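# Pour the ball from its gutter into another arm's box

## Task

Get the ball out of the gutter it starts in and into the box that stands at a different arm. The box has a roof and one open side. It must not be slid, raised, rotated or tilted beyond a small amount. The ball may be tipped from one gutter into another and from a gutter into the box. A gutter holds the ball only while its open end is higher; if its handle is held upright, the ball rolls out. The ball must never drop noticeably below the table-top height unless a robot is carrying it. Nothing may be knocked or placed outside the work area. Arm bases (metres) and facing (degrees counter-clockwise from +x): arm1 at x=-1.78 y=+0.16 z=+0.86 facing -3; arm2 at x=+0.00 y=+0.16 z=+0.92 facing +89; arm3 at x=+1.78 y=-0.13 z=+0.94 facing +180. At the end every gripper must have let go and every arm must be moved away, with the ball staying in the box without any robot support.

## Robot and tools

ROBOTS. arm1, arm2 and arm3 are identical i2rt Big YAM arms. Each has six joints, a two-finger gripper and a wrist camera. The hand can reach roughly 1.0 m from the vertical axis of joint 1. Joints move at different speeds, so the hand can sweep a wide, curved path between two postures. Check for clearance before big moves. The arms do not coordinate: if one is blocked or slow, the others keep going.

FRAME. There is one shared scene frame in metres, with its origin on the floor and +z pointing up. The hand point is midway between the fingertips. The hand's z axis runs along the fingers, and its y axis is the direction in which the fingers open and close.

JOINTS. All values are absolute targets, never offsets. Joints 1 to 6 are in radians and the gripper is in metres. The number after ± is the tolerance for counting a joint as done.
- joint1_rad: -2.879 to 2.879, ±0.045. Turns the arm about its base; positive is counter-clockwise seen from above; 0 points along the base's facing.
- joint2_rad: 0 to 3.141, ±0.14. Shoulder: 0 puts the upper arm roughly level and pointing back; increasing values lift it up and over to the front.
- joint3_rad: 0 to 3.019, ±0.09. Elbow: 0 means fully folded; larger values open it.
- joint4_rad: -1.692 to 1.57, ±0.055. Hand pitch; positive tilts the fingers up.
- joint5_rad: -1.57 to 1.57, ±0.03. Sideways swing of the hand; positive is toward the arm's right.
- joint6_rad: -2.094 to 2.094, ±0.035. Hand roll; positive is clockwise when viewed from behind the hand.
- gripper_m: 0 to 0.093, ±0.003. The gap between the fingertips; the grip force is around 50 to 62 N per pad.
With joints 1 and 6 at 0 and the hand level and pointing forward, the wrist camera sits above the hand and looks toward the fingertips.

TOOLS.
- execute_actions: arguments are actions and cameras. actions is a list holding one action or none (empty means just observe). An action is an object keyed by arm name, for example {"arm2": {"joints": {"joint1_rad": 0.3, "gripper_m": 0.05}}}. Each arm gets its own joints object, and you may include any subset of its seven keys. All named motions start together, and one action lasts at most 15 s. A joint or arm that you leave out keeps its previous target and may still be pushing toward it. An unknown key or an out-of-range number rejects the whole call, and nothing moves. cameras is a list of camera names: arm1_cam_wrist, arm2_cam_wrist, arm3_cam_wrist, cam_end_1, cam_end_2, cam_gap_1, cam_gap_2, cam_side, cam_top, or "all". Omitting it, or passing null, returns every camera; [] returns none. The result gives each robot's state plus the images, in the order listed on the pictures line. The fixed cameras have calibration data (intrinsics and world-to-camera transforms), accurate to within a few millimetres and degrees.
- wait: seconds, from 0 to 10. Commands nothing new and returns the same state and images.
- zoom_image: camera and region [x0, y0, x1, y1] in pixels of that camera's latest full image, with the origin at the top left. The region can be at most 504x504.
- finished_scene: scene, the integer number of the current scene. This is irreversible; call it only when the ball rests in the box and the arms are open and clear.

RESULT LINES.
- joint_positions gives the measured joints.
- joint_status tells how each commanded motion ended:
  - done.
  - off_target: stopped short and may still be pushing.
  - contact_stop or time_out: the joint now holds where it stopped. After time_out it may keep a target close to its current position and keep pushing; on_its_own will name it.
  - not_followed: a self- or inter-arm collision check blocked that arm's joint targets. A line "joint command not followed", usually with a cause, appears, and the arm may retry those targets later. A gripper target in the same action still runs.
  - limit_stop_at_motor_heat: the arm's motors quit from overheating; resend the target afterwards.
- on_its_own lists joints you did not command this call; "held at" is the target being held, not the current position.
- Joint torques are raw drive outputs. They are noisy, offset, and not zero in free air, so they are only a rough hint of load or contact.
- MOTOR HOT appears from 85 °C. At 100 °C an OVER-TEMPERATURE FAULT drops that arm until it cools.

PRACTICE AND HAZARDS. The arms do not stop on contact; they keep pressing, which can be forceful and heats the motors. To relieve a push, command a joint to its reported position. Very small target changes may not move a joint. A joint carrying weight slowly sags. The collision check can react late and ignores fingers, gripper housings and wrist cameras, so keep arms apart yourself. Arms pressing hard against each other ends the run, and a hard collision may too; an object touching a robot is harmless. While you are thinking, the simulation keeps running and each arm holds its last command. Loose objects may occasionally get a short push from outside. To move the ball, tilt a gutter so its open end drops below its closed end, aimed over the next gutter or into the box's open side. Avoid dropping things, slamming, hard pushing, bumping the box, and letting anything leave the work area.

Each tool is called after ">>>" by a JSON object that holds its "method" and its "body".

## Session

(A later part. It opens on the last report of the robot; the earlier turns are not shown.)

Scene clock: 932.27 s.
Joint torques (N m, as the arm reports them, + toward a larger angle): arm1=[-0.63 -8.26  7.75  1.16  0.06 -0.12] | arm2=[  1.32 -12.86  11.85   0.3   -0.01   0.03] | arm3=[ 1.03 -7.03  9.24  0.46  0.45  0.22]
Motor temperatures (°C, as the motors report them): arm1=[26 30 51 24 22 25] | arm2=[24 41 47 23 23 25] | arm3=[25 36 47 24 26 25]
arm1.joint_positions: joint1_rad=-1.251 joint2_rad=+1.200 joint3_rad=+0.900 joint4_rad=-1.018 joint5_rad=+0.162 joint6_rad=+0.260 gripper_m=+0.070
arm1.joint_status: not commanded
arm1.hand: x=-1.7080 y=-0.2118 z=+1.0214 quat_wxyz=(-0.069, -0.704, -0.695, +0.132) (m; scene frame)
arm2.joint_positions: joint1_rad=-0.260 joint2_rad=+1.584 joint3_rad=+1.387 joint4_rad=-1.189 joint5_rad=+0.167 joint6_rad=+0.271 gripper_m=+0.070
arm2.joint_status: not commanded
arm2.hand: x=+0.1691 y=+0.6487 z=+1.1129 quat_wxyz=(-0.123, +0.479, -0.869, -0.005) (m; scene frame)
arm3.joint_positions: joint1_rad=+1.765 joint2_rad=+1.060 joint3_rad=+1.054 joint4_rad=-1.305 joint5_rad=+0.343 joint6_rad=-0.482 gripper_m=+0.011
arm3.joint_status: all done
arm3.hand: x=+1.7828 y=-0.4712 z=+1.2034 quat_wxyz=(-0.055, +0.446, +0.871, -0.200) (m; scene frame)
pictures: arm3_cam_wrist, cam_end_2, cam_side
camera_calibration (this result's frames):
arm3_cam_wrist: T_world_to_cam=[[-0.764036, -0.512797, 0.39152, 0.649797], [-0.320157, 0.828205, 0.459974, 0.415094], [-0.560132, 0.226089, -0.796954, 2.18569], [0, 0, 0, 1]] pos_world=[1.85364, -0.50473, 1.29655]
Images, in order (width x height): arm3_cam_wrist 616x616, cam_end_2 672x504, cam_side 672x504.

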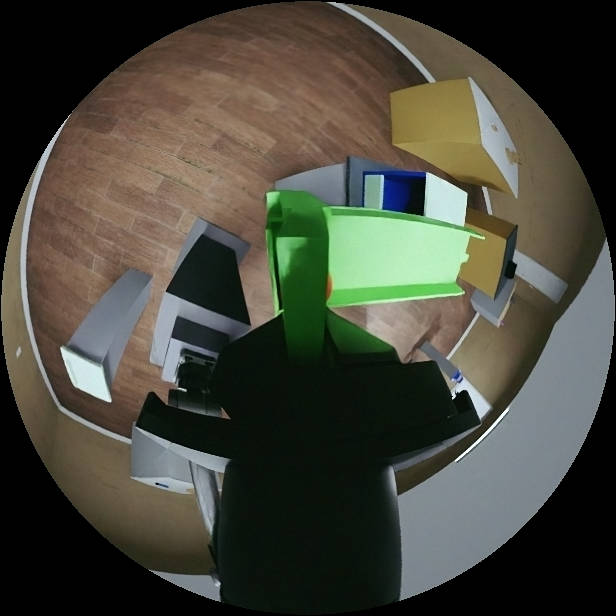

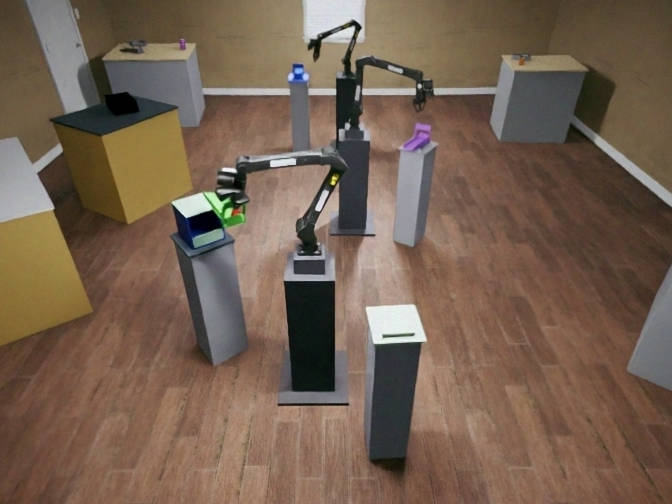

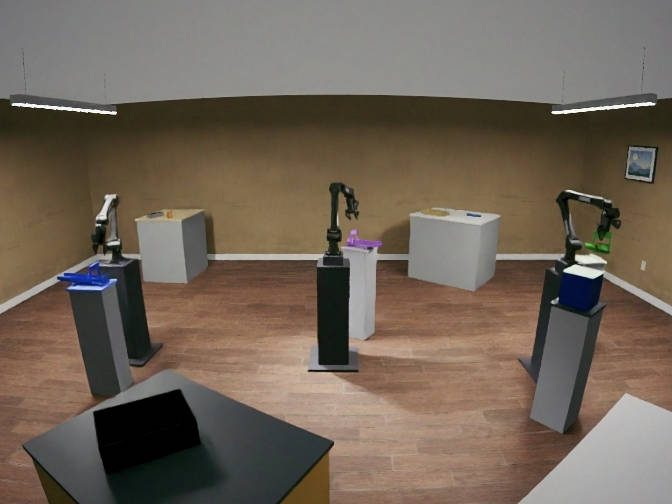

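>>> {"method": "execute_actions", "body": {"actions": [{"arm3":{"joints":{"joint1_rad":1.765,"joint2_rad":1.24,"joint3_rad":1.085,"joint4_rad":-1.268,"joint5_rad":0.27,"joint6_rad":-0.484}}}], "cameras": ["arm3_cam_wrist","cam_side","cam_end_2"]}}

>>> {"method": "zoom_image", "body": {"camera": "cam_end_2", "region": [150, 140, 290, 270]}}

Scene clock: 1006.57 s.
Joint torques (N m, as the arm reports them, + toward a larger angle): arm1=[-0.66 -8.38  7.73  1.16  0.05 -0.11] | arm2=[  1.29 -12.88  11.85   0.29   0.     0.03] | arm3=[  0.83 -11.88   9.98   0.85   0.28   0.05]
Motor temperatures (°C, as the motors report them): arm1=[26 29 50 24 22 25] | arm2=[24 39 48 23 23 25] | arm3=[25 34 48 24 26 25]
arm1.joint_positions: joint1_rad=-1.251 joint2_rad=+1.200 joint3_rad=+0.900 joint4_rad=-1.018 joint5_rad=+0.162 joint6_rad=+0.260 gripper_m=+0.070
arm1.joint_status: not commanded
arm1.hand: x=-1.7080 y=-0.2118 z=+1.0214 quat_wxyz=(-0.069, -0.704, -0.695, +0.132) (m; scene frame)
arm2.joint_positions: joint1_rad=-0.260 joint2_rad=+1.584 joint3_rad=+1.387 joint4_rad=-1.189 joint5_rad=+0.167 joint6_rad=+0.271 gripper_m=+0.070
arm2.joint_status: not commanded
arm2.hand: x=+0.1691 y=+0.6487 z=+1.1129 quat_wxyz=(-0.123, +0.479, -0.869, -0.005) (m; scene frame)
arm3.joint_positions: joint1_rad=+1.765 joint2_rad=+1.265 joint3_rad=+1.054 joint4_rad=-1.280 joint5_rad=+0.268 joint6_rad=-0.482 gripper_m=+0.011
arm3.joint_status: all done
arm3.hand: x=+1.8008 y=-0.4950 z=+1.1327 quat_wxyz=(-0.078, +0.436, +0.890, -0.108) (m; scene frame)
pictures: arm3_cam_wrist, cam_end_2, cam_side
camera_calibration (this result's frames):
arm3_cam_wrist: T_world_to_cam=[[-0.76856, -0.586305, 0.256052, 0.804233], [-0.352825, 0.722279, 0.594834, 0.326733], [-0.533695, 0.366823, -0.761978, 2.12735], [0, 0, 0, 1]] pos_world=[1.86873, -0.544827, 1.22071]
Images, in order (width x height): arm3_cam_wrist 616x616, cam_end_2 672x504, cam_side 672x504.

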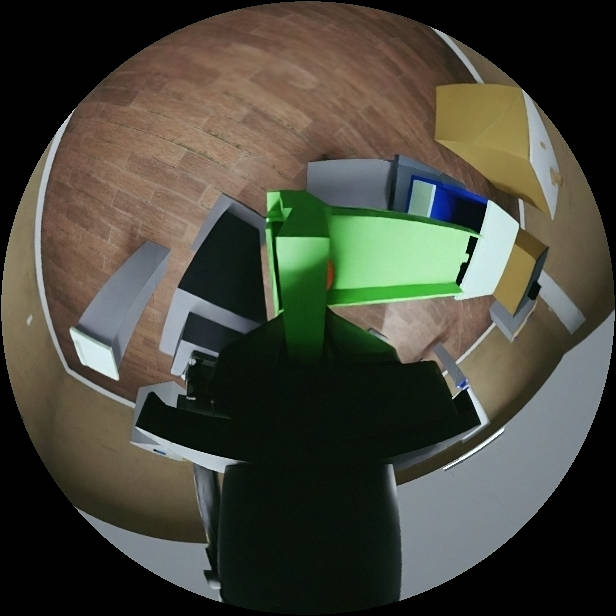

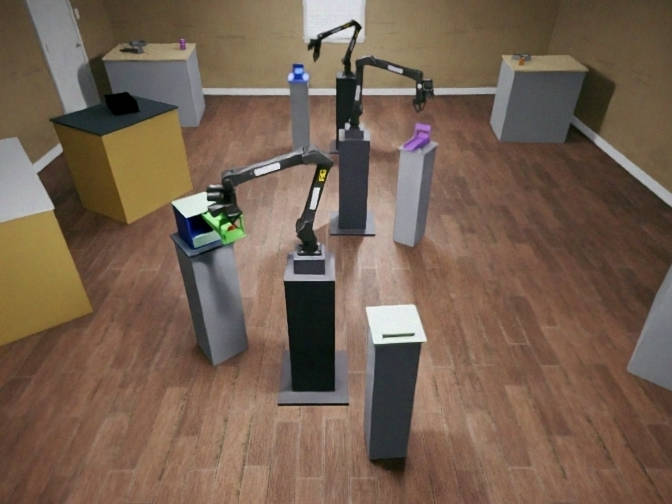

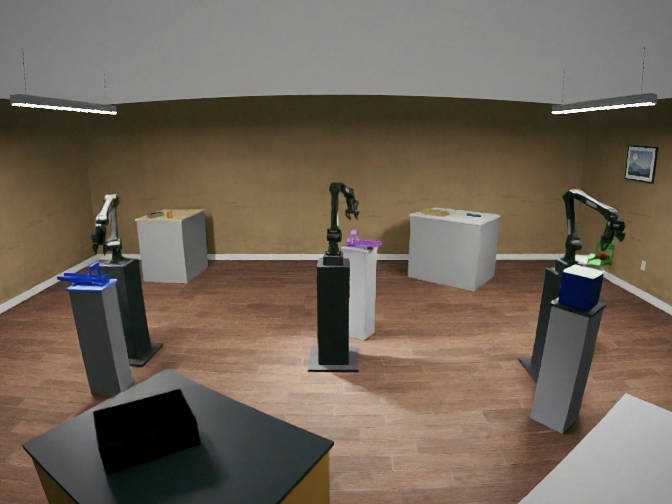

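Region (150, 140, 290, 270) of cam_end_2's 672x504 image, scaled by 3.600, with more detail than that image has; it fills the top 468 rows of this view, and the rest is white.

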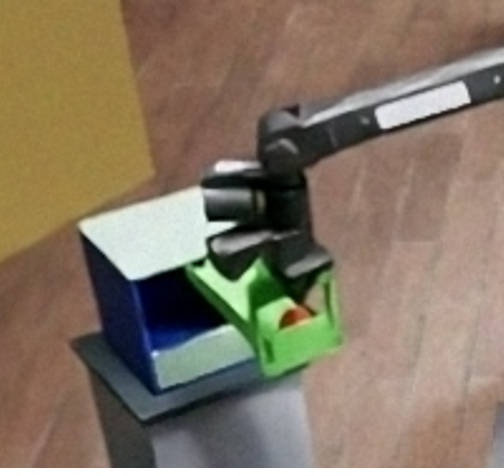

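>>> {"method": "zoom_image", "body": {"camera": "arm3_cam_wrist", "region": [380, 150, 560, 330]}}

Region (380, 150, 560, 330) of arm3_cam_wrist's 616x616 image, scaled by 2.800, with more detail than that image has.

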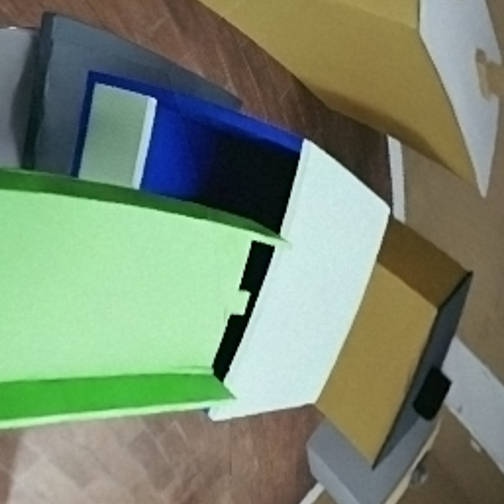

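>>> {"method": "execute_actions", "body": {"actions": [{"arm3":{"joints":{"joint2_rad":1.30,"joint3_rad":0.955,"joint4_rad":-1.08}}}], "cameras": ["arm3_cam_wrist","cam_end_2"]}}

>>> {"method": "execute_actions", "body": {"actions": [{"arm3":{"joints":{"joint2_rad":1.34,"joint3_rad":0.855,"joint4_rad":-0.92}}}], "cameras": ["arm3_cam_wrist","cam_end_2"]}}

>>> {"method": "zoom_image", "body": {"camera": "cam_end_2", "region": [150, 140, 290, 270]}}

>>> {"method": "zoom_image", "body": {"camera": "arm3_cam_wrist", "region": [380, 120, 600, 340]}}

Scene clock: 1059.23 s.
Joint torques (N m, as the arm reports them, + toward a larger angle): arm1=[-0.75 -8.33  7.76  1.11  0.05 -0.11] | arm2=[  1.34 -12.89  11.84   0.29   0.     0.03] | arm3=[  0.62 -10.71   9.43   0.66   0.22   0.04]
Motor temperatures (°C, as the motors report them): arm1=[26 28 49 24 22 25] | arm2=[24 38 48 23 23 25] | arm3=[25 34 50 24 26 25]
arm1.joint_positions: joint1_rad=-1.251 joint2_rad=+1.200 joint3_rad=+0.900 joint4_rad=-1.018 joint5_rad=+0.162 joint6_rad=+0.260 gripper_m=+0.070
arm1.joint_status: not commanded
arm1.hand: x=-1.7080 y=-0.2118 z=+1.0214 quat_wxyz=(-0.069, -0.704, -0.695, +0.132) (m; scene frame)
arm2.joint_positions: joint1_rad=-0.260 joint2_rad=+1.584 joint3_rad=+1.387 joint4_rad=-1.189 joint5_rad=+0.167 joint6_rad=+0.271 gripper_m=+0.070
arm2.joint_status: not commanded
arm2.hand: x=+0.1691 y=+0.6487 z=+1.1129 quat_wxyz=(-0.123, +0.479, -0.869, -0.005) (m; scene frame)
arm3.joint_positions: joint1_rad=+1.765 joint2_rad=+1.313 joint3_rad=+0.936 joint4_rad=-1.094 joint5_rad=+0.268 joint6_rad=-0.482 gripper_m=+0.011
arm3.joint_status: all done
arm3.hand: x=+1.8024 y=-0.4995 z=+1.0745 quat_wxyz=(-0.073, +0.437, +0.889, -0.115) (m; scene frame)
pictures: arm3_cam_wrist, cam_end_2
camera_calibration (this result's frames):
arm3_cam_wrist: T_world_to_cam=[[-0.769674, -0.581039, 0.264568, 0.813269], [-0.354823, 0.733808, 0.579333, 0.391161], [-0.530757, 0.352023, -0.770958, 2.08239], [0, 0, 0, 1]] pos_world=[1.86999, -0.547546, 1.16366]
Images, in order (width x height): arm3_cam_wrist 616x616, cam_end_2 672x504.

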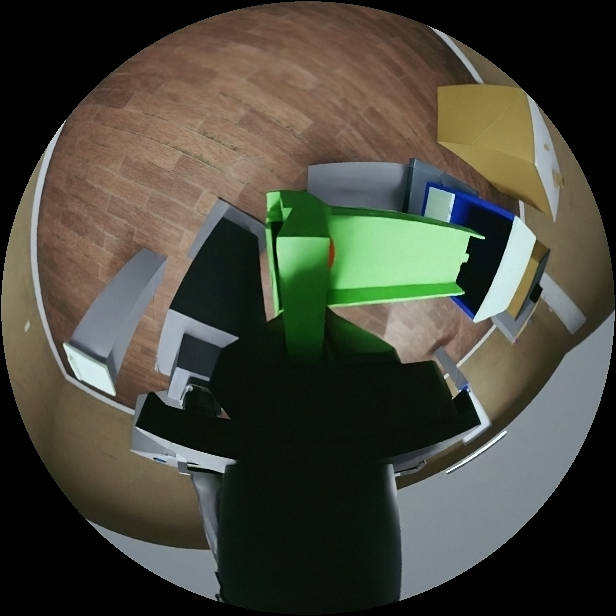

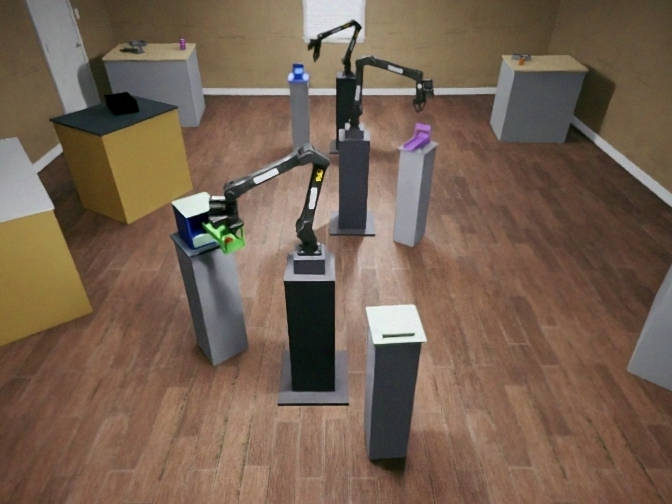

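Scene clock: 1060.13 s.
Joint torques (N m, as the arm reports them, + toward a larger angle): arm1=[-0.66 -8.39  7.75  1.15  0.05 -0.12] | arm2=[  1.21 -12.81  11.87   0.28  -0.01   0.03] | arm3=[  0.02 -10.83   8.44   1.04   0.27   0.1 ]
Motor temperatures (°C, as the motors report them): arm1=[26 28 49 24 22 25] | arm2=[24 38 48 23 23 25] | arm3=[25 34 50 24 26 25]
arm1.joint_positions: joint1_rad=-1.251 joint2_rad=+1.200 joint3_rad=+0.900 joint4_rad=-1.018 joint5_rad=+0.162 joint6_rad=+0.260 gripper_m=+0.070
arm1.joint_status: not commanded
arm1.hand: x=-1.7080 y=-0.2118 z=+1.0214 quat_wxyz=(-0.069, -0.704, -0.695, +0.132) (m; scene frame)
arm2.joint_positions: joint1_rad=-0.260 joint2_rad=+1.584 joint3_rad=+1.387 joint4_rad=-1.189 joint5_rad=+0.167 joint6_rad=+0.271 gripper_m=+0.070
arm2.joint_status: not commanded
arm2.hand: x=+0.1691 y=+0.6487 z=+1.1129 quat_wxyz=(-0.123, +0.479, -0.869, -0.005) (m; scene frame)
arm3.joint_positions: joint1_rad=+1.765 joint2_rad=+1.348 joint3_rad=+0.838 joint4_rad=-0.935 joint5_rad=+0.268 joint6_rad=-0.482 gripper_m=+0.011
arm3.joint_status: all done
arm3.hand: x=+1.8026 y=-0.4972 z=+1.0301 quat_wxyz=(-0.065, +0.439, +0.888, -0.126) (m; scene frame)
pictures: arm3_cam_wrist, cam_end_2
camera_calibration (this result's frames):
arm3_cam_wrist: T_world_to_cam=[[-0.771176, -0.573904, 0.27554, 0.821356], [-0.357343, 0.748424, 0.558719, 0.448335], [-0.526872, 0.332409, -0.782247, 2.04238], [0, 0, 0, 1]] pos_world=[1.86969, -0.543068, 1.12083]
Images, in order (width x height): arm3_cam_wrist 616x616, cam_end_2 672x504.

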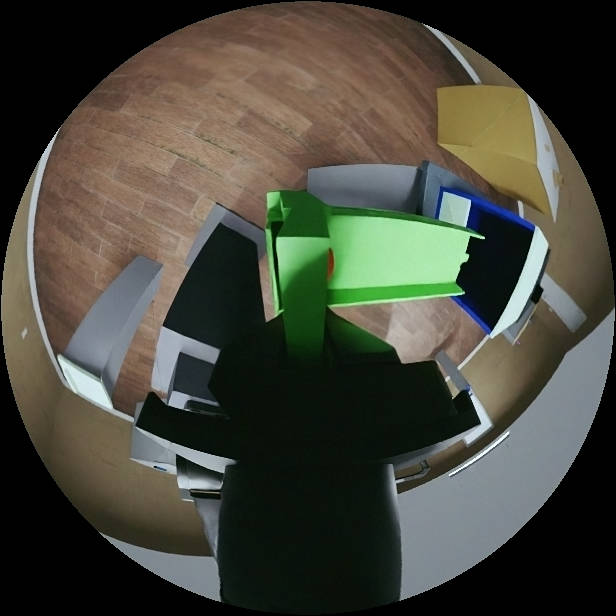

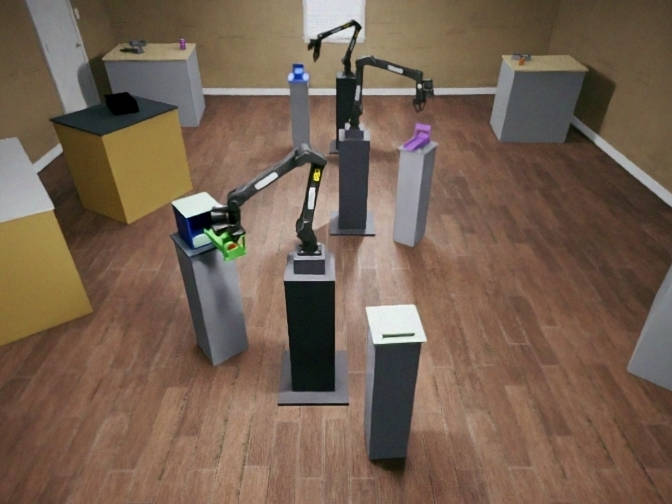

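Region (150, 140, 290, 270) of cam_end_2's 672x504 image, scaled by 3.600, with more detail than that image has; it fills the top 468 rows of this view, and the rest is white.

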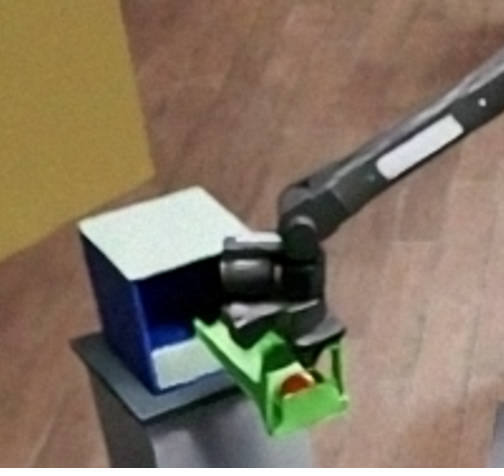

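Region (380, 120, 600, 340) of arm3_cam_wrist's 616x616 image, scaled by 2.291, with more detail than that image has.

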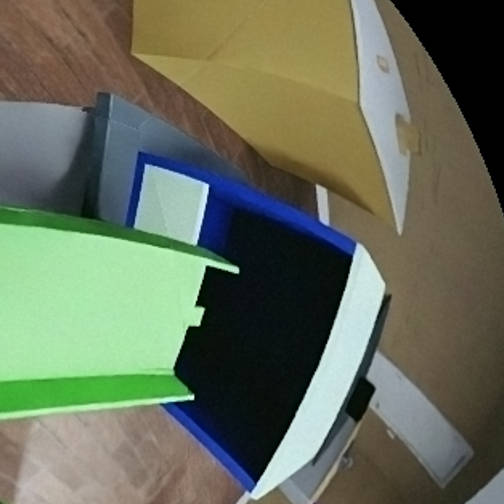

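>>> {"method": "execute_actions", "body": {"actions": [{"arm3":{"joints":{"joint1_rad":1.638,"joint2_rad":1.40,"joint3_rad":0.935,"joint4_rad":-0.895,"joint5_rad":0.25,"joint6_rad":-0.60}}}], "cameras": ["arm3_cam_wrist","cam_end_2"]}}

>>> {"method": "zoom_image", "body": {"camera": "cam_end_2", "region": [150, 140, 290, 270]}}

>>> {"method": "zoom_image", "body": {"camera": "arm3_cam_wrist", "region": [380, 120, 600, 340]}}

Scene clock: 1118.37 s.
Joint torques (N m, as the arm reports them, + toward a larger angle): arm1=[-0.65 -8.39  7.74  1.15  0.06 -0.12] | arm2=[  1.25 -12.89  11.84   0.27   0.     0.03] | arm3=[ -0.14 -11.2   11.08   0.74   0.28  -0.06]
Motor temperatures (°C, as the motors report them): arm1=[26 27 49 24 22 25] | arm2=[24 38 48 23 23 25] | arm3=[25 33 47 24 26 25]
arm1.joint_positions: joint1_rad=-1.251 joint2_rad=+1.200 joint3_rad=+0.900 joint4_rad=-1.018 joint5_rad=+0.162 joint6_rad=+0.260 gripper_m=+0.070
arm1.joint_status: not commanded
arm1.hand: x=-1.7080 y=-0.2118 z=+1.0214 quat_wxyz=(-0.069, -0.704, -0.695, +0.132) (m; scene frame)
arm2.joint_positions: joint1_rad=-0.260 joint2_rad=+1.584 joint3_rad=+1.387 joint4_rad=-1.189 joint5_rad=+0.167 joint6_rad=+0.271 gripper_m=+0.070
arm2.joint_status: not commanded
arm2.hand: x=+0.1691 y=+0.6487 z=+1.1129 quat_wxyz=(-0.123, +0.479, -0.869, -0.005) (m; scene frame)
arm3.joint_positions: joint1_rad=+1.635 joint2_rad=+1.406 joint3_rad=+0.877 joint4_rad=-0.907 joint5_rad=+0.247 joint6_rad=-0.588 gripper_m=+0.011
arm3.joint_status: all done
arm3.hand: x=+1.7593 y=-0.5181 z=+1.0232 quat_wxyz=(-0.068, +0.449, +0.883, -0.115) (m; scene frame)
pictures: arm3_cam_wrist, cam_end_2
camera_calibration (this result's frames):
arm3_cam_wrist: T_world_to_cam=[[-0.7867, -0.559415, 0.261072, 0.827543], [-0.34129, 0.746513, 0.571174, 0.410348], [-0.514417, 0.360242, -0.778204, 2.00947], [0, 0, 0, 1]] pos_world=[1.82478, -0.567284, 1.11335]
Images, in order (width x height): arm3_cam_wrist 616x616, cam_end_2 672x504.

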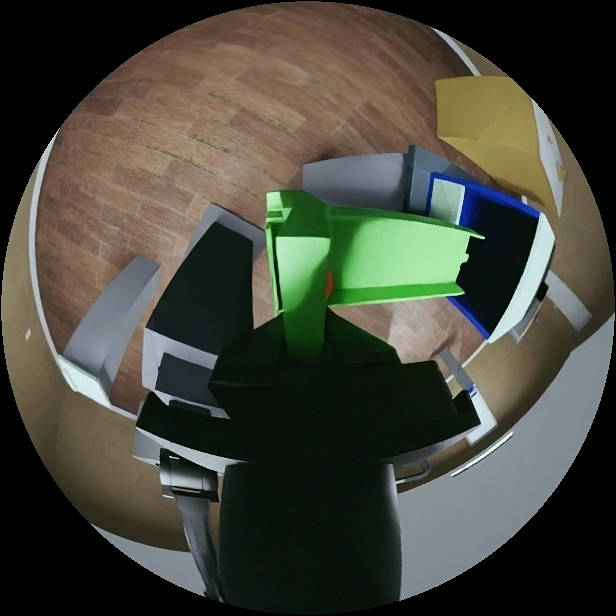

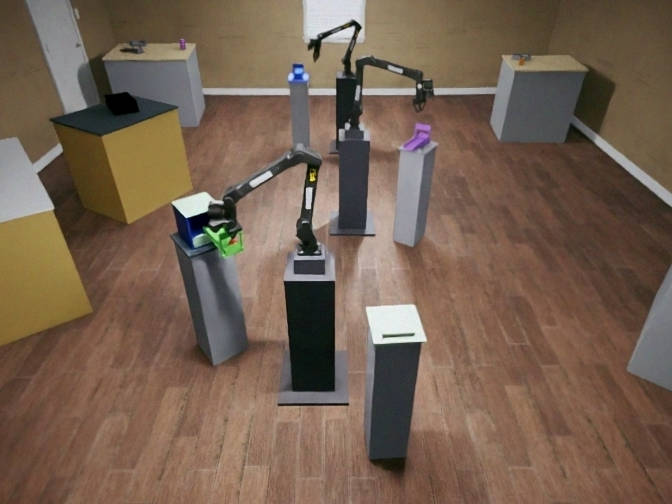

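Region (150, 140, 290, 270) of cam_end_2's 672x504 image, scaled by 3.600, with more detail than that image has; it fills the top 468 rows of this view, and the rest is white.

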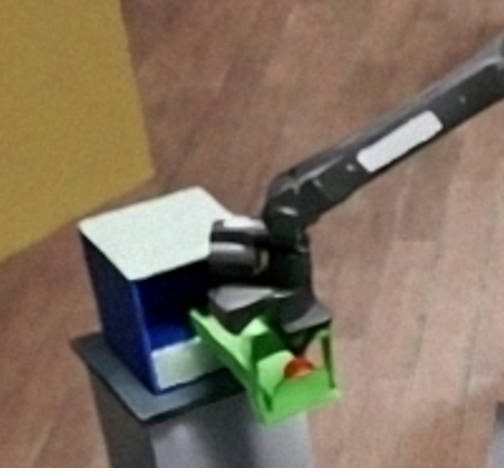

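Region (380, 120, 600, 340) of arm3_cam_wrist's 616x616 image, scaled by 2.291, with more detail than that image has.

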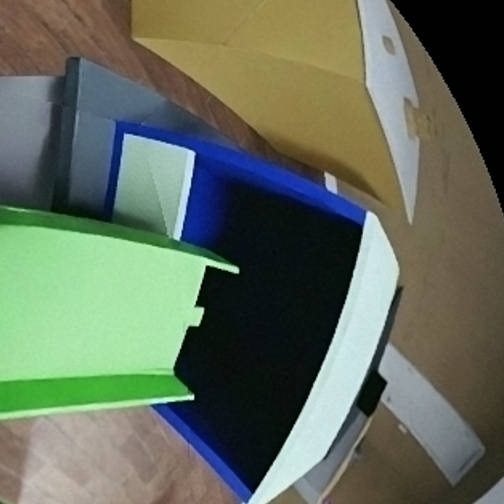

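>>> {"method": "execute_actions", "body": {"actions": [{"arm3":{"joints":{"joint1_rad":1.572,"joint2_rad":1.445,"joint3_rad":1.0,"joint4_rad":-0.885,"joint5_rad":0.238,"joint6_rad":-0.67}}}], "cameras": ["arm3_cam_wrist","cam_end_2"]}}

>>> {"method": "zoom_image", "body": {"camera": "arm3_cam_wrist", "region": [380, 120, 600, 340]}}

>>> {"method": "zoom_image", "body": {"camera": "cam_end_2", "region": [150, 140, 290, 270]}}

Scene clock: 1154.00 s.
Joint torques (N m, as the arm reports them, + toward a larger angle): arm1=[-0.66 -8.28  7.72  1.15  0.05 -0.12] | arm2=[  1.25 -12.81  11.82   0.3    0.     0.03] | arm3=[ -0.88 -11.38  10.89   1.11   0.34  -0.03]
Motor temperatures (°C, as the motors report them): arm1=[26 27 49 24 22 25] | arm2=[24 38 48 23 23 25] | arm3=[25 33 52 24 26 25]
arm1.joint_positions: joint1_rad=-1.251 joint2_rad=+1.200 joint3_rad=+0.900 joint4_rad=-1.018 joint5_rad=+0.162 joint6_rad=+0.260 gripper_m=+0.070
arm1.joint_status: not commanded
arm1.hand: x=-1.7080 y=-0.2118 z=+1.0214 quat_wxyz=(-0.069, -0.704, -0.695, +0.132) (m; scene frame)
arm2.joint_positions: joint1_rad=-0.260 joint2_rad=+1.584 joint3_rad=+1.387 joint4_rad=-1.189 joint5_rad=+0.167 joint6_rad=+0.271 gripper_m=+0.070
arm2.joint_status: not commanded
arm2.hand: x=+0.1691 y=+0.6487 z=+1.1129 quat_wxyz=(-0.123, +0.479, -0.869, -0.005) (m; scene frame)
arm3.joint_positions: joint1_rad=+1.575 joint2_rad=+1.447 joint3_rad=+0.947 joint4_rad=-0.896 joint5_rad=+0.235 joint6_rad=-0.658 gripper_m=+0.011
arm3.joint_status: all done
arm3.hand: x=+1.7377 y=-0.5471 z=+1.0330 quat_wxyz=(-0.061, +0.447, +0.884, -0.125) (m; scene frame)
pictures: arm3_cam_wrist, cam_end_2
camera_calibration (this result's frames):
arm3_cam_wrist: T_world_to_cam=[[-0.782738, -0.559728, 0.272076, 0.773367], [-0.349075, 0.756789, 0.552646, 0.457378], [-0.515235, 0.337603, -0.787754, 2.01533], [0, 0, 0, 1]] pos_world=[1.80337, -0.593643, 1.1244]
Images, in order (width x height): arm3_cam_wrist 616x616, cam_end_2 672x504.

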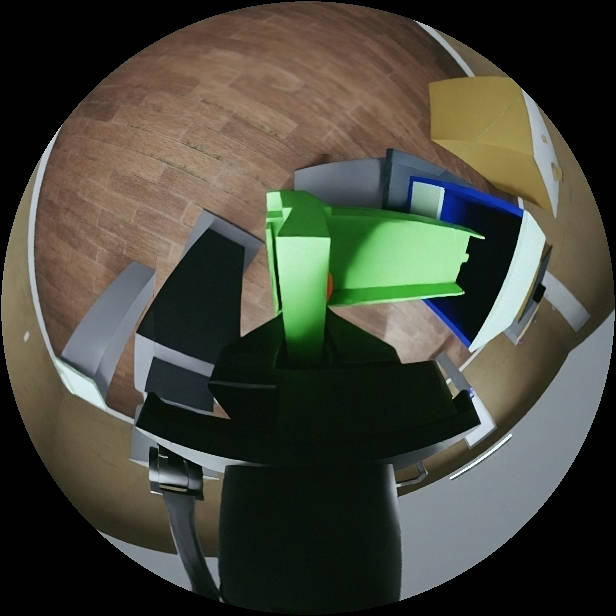

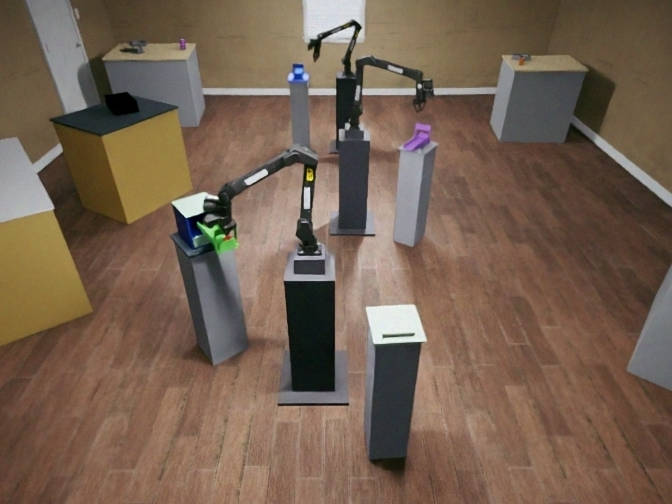

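Region (380, 120, 600, 340) of arm3_cam_wrist's 616x616 image, scaled by 2.291, with more detail than that image has.

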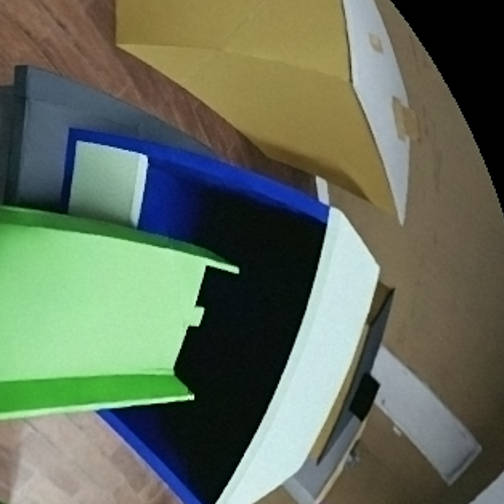

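Region (150, 140, 290, 270) of cam_end_2's 672x504 image, scaled by 3.600, with more detail than that image has; it fills the top 468 rows of this view, and the rest is white.

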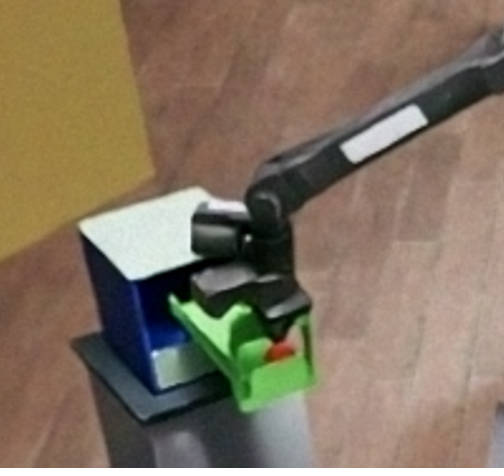

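>>> {"method": "execute_actions", "body": {"actions": [{"arm3":{"joints":{"joint1_rad":1.50,"joint2_rad":1.508,"joint3_rad":1.07,"joint4_rad":-0.875,"joint5_rad":0.23,"joint6_rad":-0.737}}}], "cameras": ["arm3_cam_wrist","cam_end_2"]}}

>>> {"method": "zoom_image", "body": {"camera": "arm3_cam_wrist", "region": [380, 120, 600, 340]}}

>>> {"method": "zoom_image", "body": {"camera": "cam_end_2", "region": [150, 140, 290, 270]}}

Scene clock: 1169.60 s.
Joint torques (N m, as the arm reports them, + toward a larger angle): arm1=[-0.69 -8.45  7.72  1.17  0.05 -0.12] | arm2=[  1.27 -12.82  11.85   0.27  -0.01   0.03] | arm3=[ -0.14 -13.1   11.15   1.03   0.29  -0.1 ]
Motor temperatures (°C, as the motors report them): arm1=[26 27 48 24 22 25] | arm2=[24 37 48 23 23 25] | arm3=[25 33 52 24 26 25]
arm1.joint_positions: joint1_rad=-1.251 joint2_rad=+1.200 joint3_rad=+0.900 joint4_rad=-1.018 joint5_rad=+0.162 joint6_rad=+0.260 gripper_m=+0.070
arm1.joint_status: not commanded
arm1.hand: x=-1.7080 y=-0.2118 z=+1.0214 quat_wxyz=(-0.069, -0.704, -0.695, +0.132) (m; scene frame)
arm2.joint_positions: joint1_rad=-0.260 joint2_rad=+1.584 joint3_rad=+1.387 joint4_rad=-1.189 joint5_rad=+0.167 joint6_rad=+0.271 gripper_m=+0.070
arm2.joint_status: not commanded
arm2.hand: x=+0.1691 y=+0.6487 z=+1.1129 quat_wxyz=(-0.123, +0.479, -0.869, -0.005) (m; scene frame)
arm3.joint_positions: joint1_rad=+1.501 joint2_rad=+1.513 joint3_rad=+1.015 joint4_rad=-0.886 joint5_rad=+0.227 joint6_rad=-0.725 gripper_m=+0.011
arm3.joint_status: all done
arm3.hand: x=+1.7059 y=-0.5714 z=+1.0312 quat_wxyz=(-0.064, +0.450, +0.882, -0.125) (m; scene frame)
pictures: arm3_cam_wrist, cam_end_2
camera_calibration (this result's frames):
arm3_cam_wrist: T_world_to_cam=[[-0.786504, -0.553905, 0.273132, 0.743987], [-0.340476, 0.757869, 0.556516, 0.447546], [-0.515256, 0.344707, -0.784658, 2.00659], [0, 0, 0, 1]] pos_world=[1.77143, -0.61877, 1.12222]
Images, in order (width x height): arm3_cam_wrist 616x616, cam_end_2 672x504.

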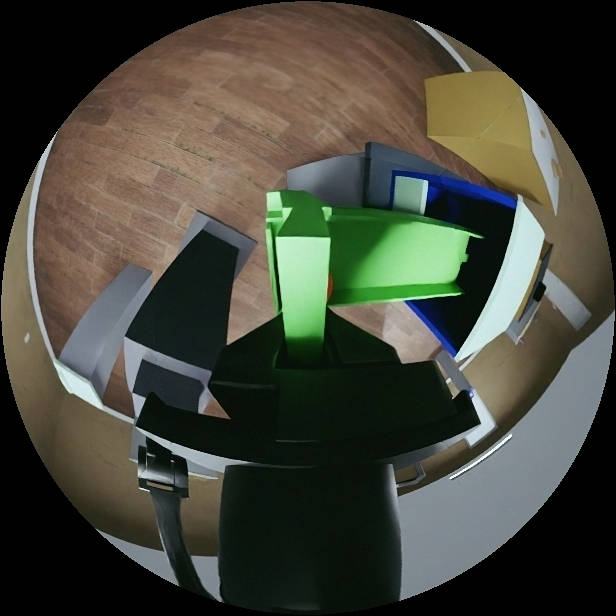

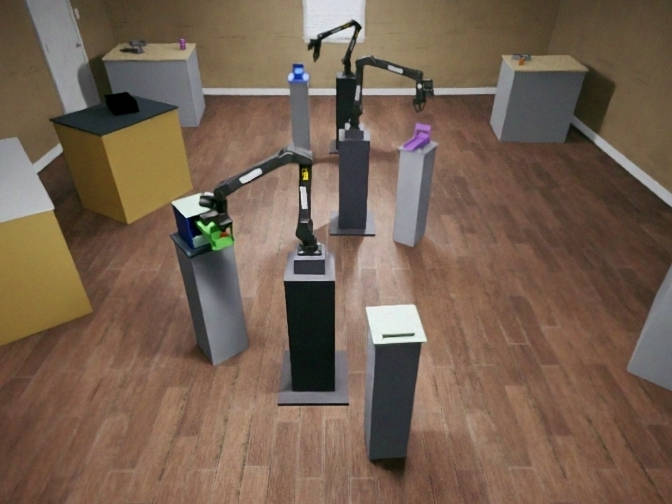

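Region (380, 120, 600, 340) of arm3_cam_wrist's 616x616 image, scaled by 2.291, with more detail than that image has.

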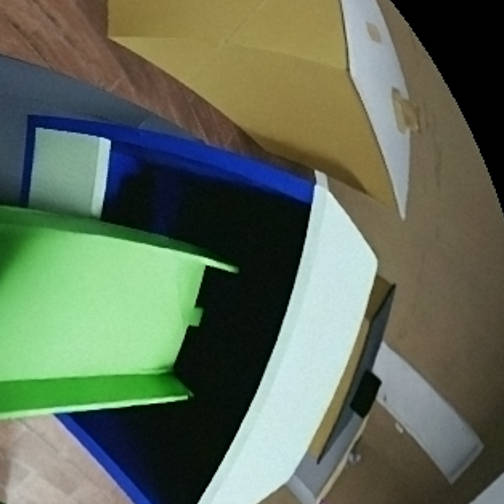

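Region (150, 140, 290, 270) of cam_end_2's 672x504 image, scaled by 3.600, with more detail than that image has; it fills the top 468 rows of this view, and the rest is white.

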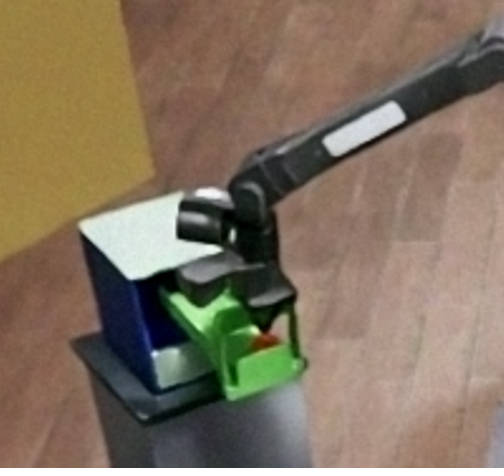

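>>> {"method": "execute_actions", "body": {"actions": [{"arm3":{"joints":{"joint1_rad":1.472,"joint2_rad":1.528,"joint3_rad":1.127,"joint4_rad":-0.97,"joint5_rad":0.184,"joint6_rad":-0.761}}}], "cameras": ["arm3_cam_wrist","cam_end_2"]}}

>>> {"method": "zoom_image", "body": {"camera": "cam_end_2", "region": [150, 140, 290, 270]}}

Scene clock: 1204.33 s.
Joint torques (N m, as the arm reports them, + toward a larger angle): arm1=[-0.71 -8.33  7.76  1.14  0.06 -0.12] | arm2=[  1.28 -12.85  11.86   0.29   0.     0.02] | arm3=[ -0.1  -14.53  11.15   0.28   0.09  -0.09]
Motor temperatures (°C, as the motors report them): arm1=[26 27 48 24 22 25] | arm2=[24 37 48 23 23 25] | arm3=[25 33 54 24 26 25]
arm1.joint_positions: joint1_rad=-1.251 joint2_rad=+1.200 joint3_rad=+0.900 joint4_rad=-1.018 joint5_rad=+0.162 joint6_rad=+0.260 gripper_m=+0.070
arm1.joint_status: not commanded
arm1.hand: x=-1.7080 y=-0.2118 z=+1.0214 quat_wxyz=(-0.069, -0.704, -0.695, +0.132) (m; scene frame)
arm2.joint_positions: joint1_rad=-0.260 joint2_rad=+1.584 joint3_rad=+1.387 joint4_rad=-1.189 joint5_rad=+0.167 joint6_rad=+0.271 gripper_m=+0.070
arm2.joint_status: not commanded
arm2.hand: x=+0.1691 y=+0.6487 z=+1.1129 quat_wxyz=(-0.123, +0.479, -0.869, -0.005) (m; scene frame)
arm3.joint_positions: joint1_rad=+1.482 joint2_rad=+1.529 joint3_rad=+1.071 joint4_rad=-0.964 joint5_rad=+0.184 joint6_rad=-0.749 gripper_m=+0.011
arm3.joint_status: all done
arm3.hand: x=+1.7040 y=-0.5749 z=+1.0410 quat_wxyz=(-0.054, +0.446, +0.888, -0.098) (m; scene frame)
pictures: arm3_cam_wrist, cam_end_2
camera_calibration (this result's frames):
arm3_cam_wrist: T_world_to_cam=[[-0.790111, -0.57261, 0.218731, 0.789888], [-0.372427, 0.731876, 0.570663, 0.468882], [-0.486851, 0.369426, -0.791518, 1.98749], [0, 0, 0, 1]] pos_world=[1.76633, -0.625094, 1.13279]
Images, in order (width x height): arm3_cam_wrist 616x616, cam_end_2 672x504.

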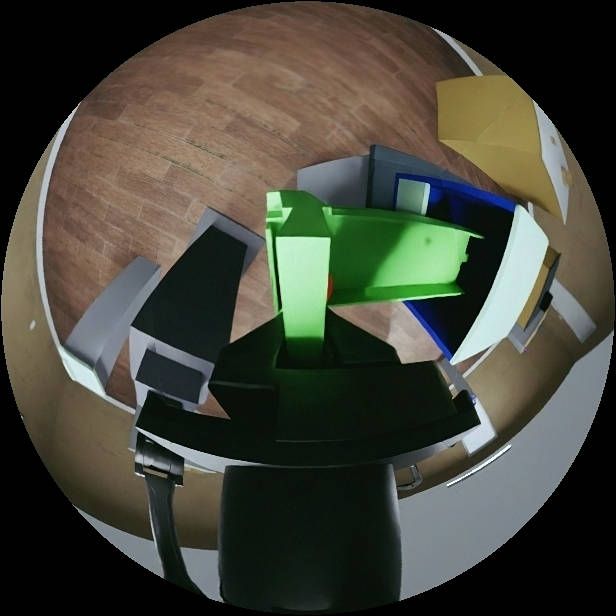

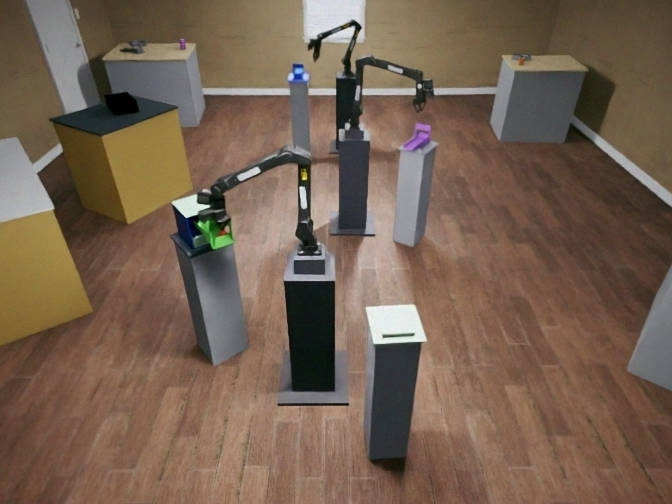

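Region (150, 140, 290, 270) of cam_end_2's 672x504 image, scaled by 3.600, with more detail than that image has; it fills the top 468 rows of this view, and the rest is white.

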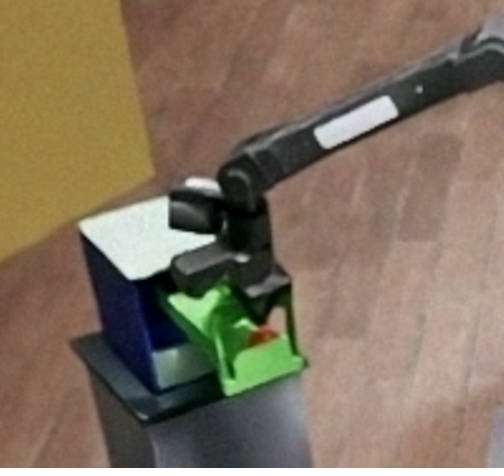

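>>> {"method": "execute_actions", "body": {"actions": [{"arm3":{"joints":{"joint1_rad":1.435,"joint2_rad":1.548,"joint3_rad":1.19,"joint4_rad":-1.037,"joint5_rad":0.141,"joint6_rad":-0.785}}}], "cameras": ["arm3_cam_wrist","cam_end_2"]}}

>>> {"method": "zoom_image", "body": {"camera": "arm3_cam_wrist", "region": [380, 120, 600, 340]}}

Scene clock: 1210.37 s.
Joint torques (N m, as the arm reports them, + toward a larger angle): arm1=[-0.55 -8.22  7.74  1.15  0.05 -0.11] | arm2=[  1.26 -12.86  11.85   0.26   0.     0.03] | arm3=[ -0.47 -15.62  11.36   0.19   0.01  -0.02]
Motor temperatures (°C, as the motors report them): arm1=[26 27 48 24 22 25] | arm2=[24 37 48 23 23 25] | arm3=[25 33 54 24 26 25]
arm1.joint_positions: joint1_rad=-1.251 joint2_rad=+1.200 joint3_rad=+0.900 joint4_rad=-1.018 joint5_rad=+0.162 joint6_rad=+0.260 gripper_m=+0.070
arm1.joint_status: not commanded
arm1.hand: x=-1.7080 y=-0.2118 z=+1.0214 quat_wxyz=(-0.069, -0.704, -0.695, +0.132) (m; scene frame)
arm2.joint_positions: joint1_rad=-0.260 joint2_rad=+1.584 joint3_rad=+1.387 joint4_rad=-1.189 joint5_rad=+0.167 joint6_rad=+0.271 gripper_m=+0.070
arm2.joint_status: not commanded
arm2.hand: x=+0.1691 y=+0.6487 z=+1.1129 quat_wxyz=(-0.123, +0.479, -0.869, -0.005) (m; scene frame)
arm3.joint_positions: joint1_rad=+1.441 joint2_rad=+1.550 joint3_rad=+1.132 joint4_rad=-1.030 joint5_rad=+0.142 joint6_rad=-0.773 gripper_m=+0.011
arm3.joint_status: all done
arm3.hand: x=+1.6916 y=-0.5811 z=+1.0518 quat_wxyz=(-0.041, +0.452, +0.887, -0.078) (m; scene frame)
pictures: arm3_cam_wrist, cam_end_2
camera_calibration (this result's frames):
arm3_cam_wrist: T_world_to_cam=[[-0.804751, -0.568414, 0.171116, 0.851542], [-0.388345, 0.722142, 0.57245, 0.482055], [-0.448959, 0.394228, -0.801886, 1.95351], [0, 0, 0, 1]] pos_world=[1.74953, -0.634212, 1.14483]
Images, in order (width x height): arm3_cam_wrist 616x616, cam_end_2 672x504.

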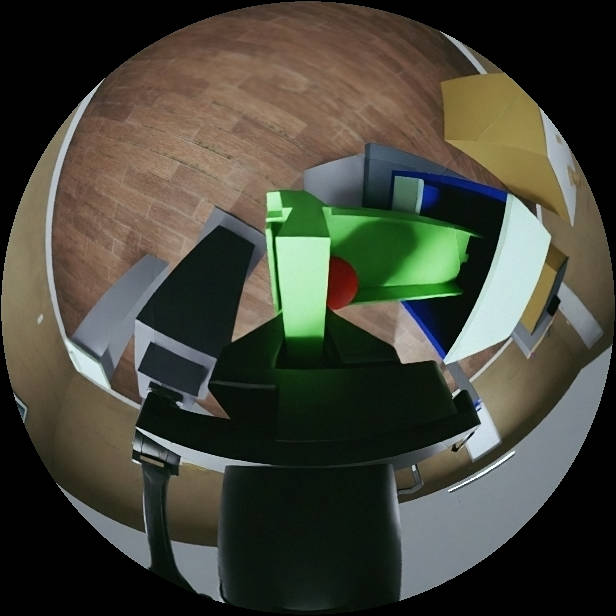

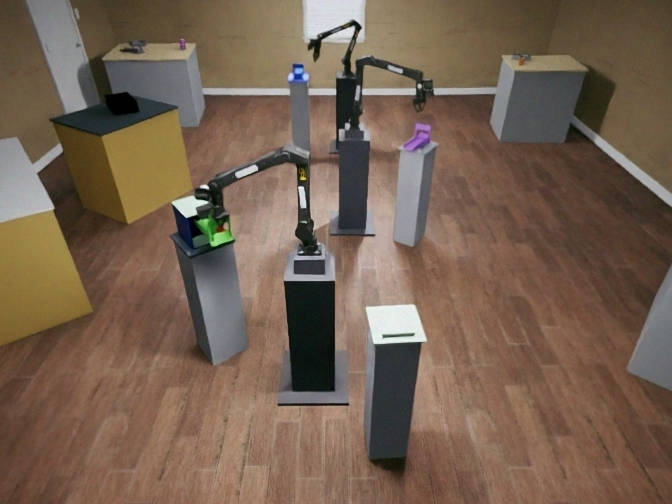

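Region (380, 120, 600, 340) of arm3_cam_wrist's 616x616 image, scaled by 2.291, with more detail than that image has.

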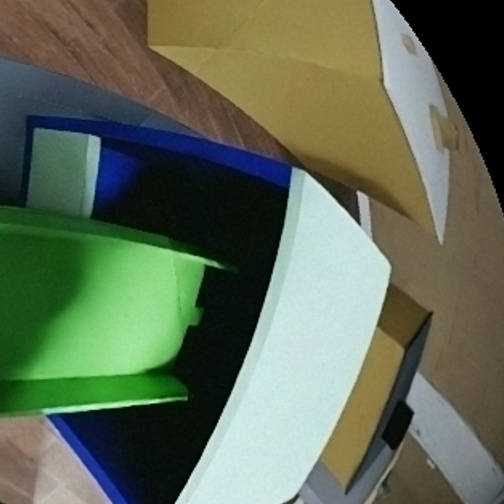

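>>> {"method": "execute_actions", "body": {"actions": [], "cameras": ["arm3_cam_wrist","cam_end_2"]}}

>>> {"method": "zoom_image", "body": {"camera": "arm3_cam_wrist", "region": [300, 120, 600, 400]}}

Scene clock: 1213.20 s.
Joint torques (N m, as the arm reports them, + toward a larger angle): arm1=[-0.72 -8.31  7.72  1.14  0.05 -0.11] | arm2=[  1.33 -12.84  11.85   0.28   0.     0.03] | arm3=[ -0.26 -14.19  11.49   0.19   0.05  -0.09]
Motor temperatures (°C, as the motors report them): arm1=[26 27 48 24 22 25] | arm2=[24 37 48 23 23 25] | arm3=[25 33 54 24 26 25]
arm1.joint_positions: joint1_rad=-1.251 joint2_rad=+1.200 joint3_rad=+0.900 joint4_rad=-1.018 joint5_rad=+0.162 joint6_rad=+0.260 gripper_m=+0.070
arm1.joint_status: not commanded
arm1.hand: x=-1.7080 y=-0.2118 z=+1.0214 quat_wxyz=(-0.069, -0.704, -0.695, +0.132) (m; scene frame)
arm2.joint_positions: joint1_rad=-0.260 joint2_rad=+1.584 joint3_rad=+1.387 joint4_rad=-1.189 joint5_rad=+0.167 joint6_rad=+0.271 gripper_m=+0.070
arm2.joint_status: not commanded
arm2.hand: x=+0.1691 y=+0.6487 z=+1.1129 quat_wxyz=(-0.123, +0.479, -0.869, -0.005) (m; scene frame)
arm3.joint_positions: joint1_rad=+1.441 joint2_rad=+1.550 joint3_rad=+1.132 joint4_rad=-1.030 joint5_rad=+0.142 joint6_rad=-0.774 gripper_m=+0.011
arm3.joint_status: all done
arm3.hand: x=+1.6916 y=-0.5811 z=+1.0518 quat_wxyz=(-0.041, +0.452, +0.888, -0.078) (m; scene frame)
pictures: arm3_cam_wrist, cam_end_2
camera_calibration (this result's frames):
arm3_cam_wrist: T_world_to_cam=[[-0.804531, -0.568726, 0.171116, 0.850989], [-0.388594, 0.721965, 0.572504, 0.482316], [-0.449138, 0.394103, -0.801847, 1.9537], [0, 0, 0, 1]] pos_world=[1.74955, -0.634195, 1.14482]
Images, in order (width x height): arm3_cam_wrist 616x616, cam_end_2 672x504.

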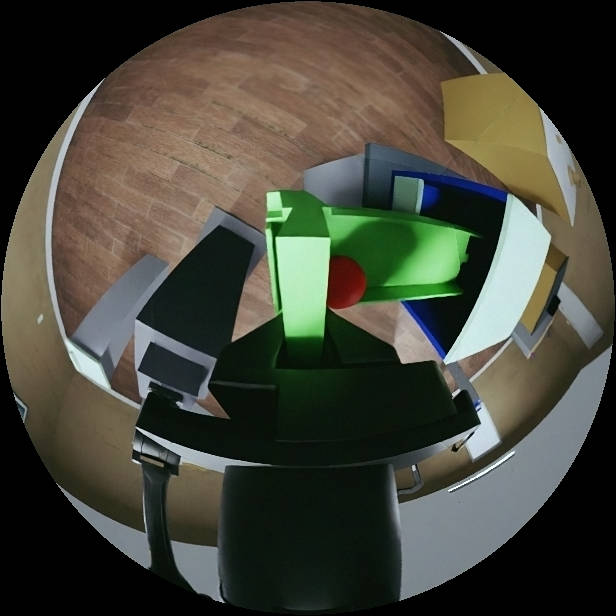

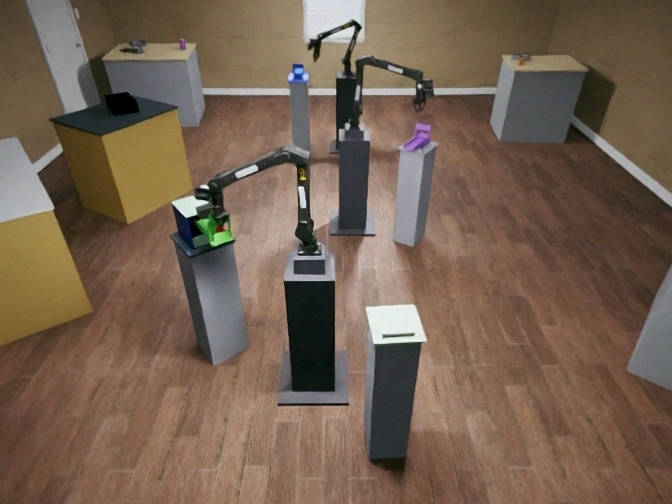

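Region (300, 120, 600, 400) of arm3_cam_wrist's 616x616 image, scaled by 1.680, with more detail than that image has; it fills the top 470 rows of this view, and the rest is white.

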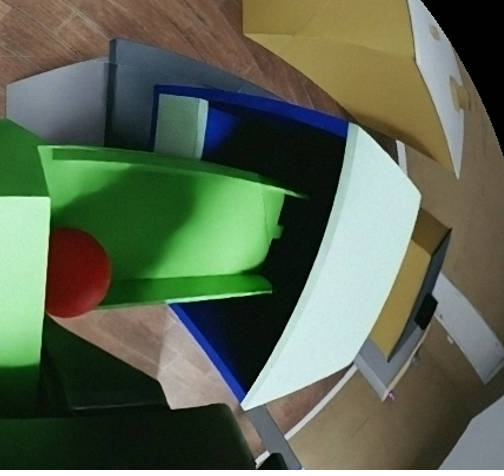

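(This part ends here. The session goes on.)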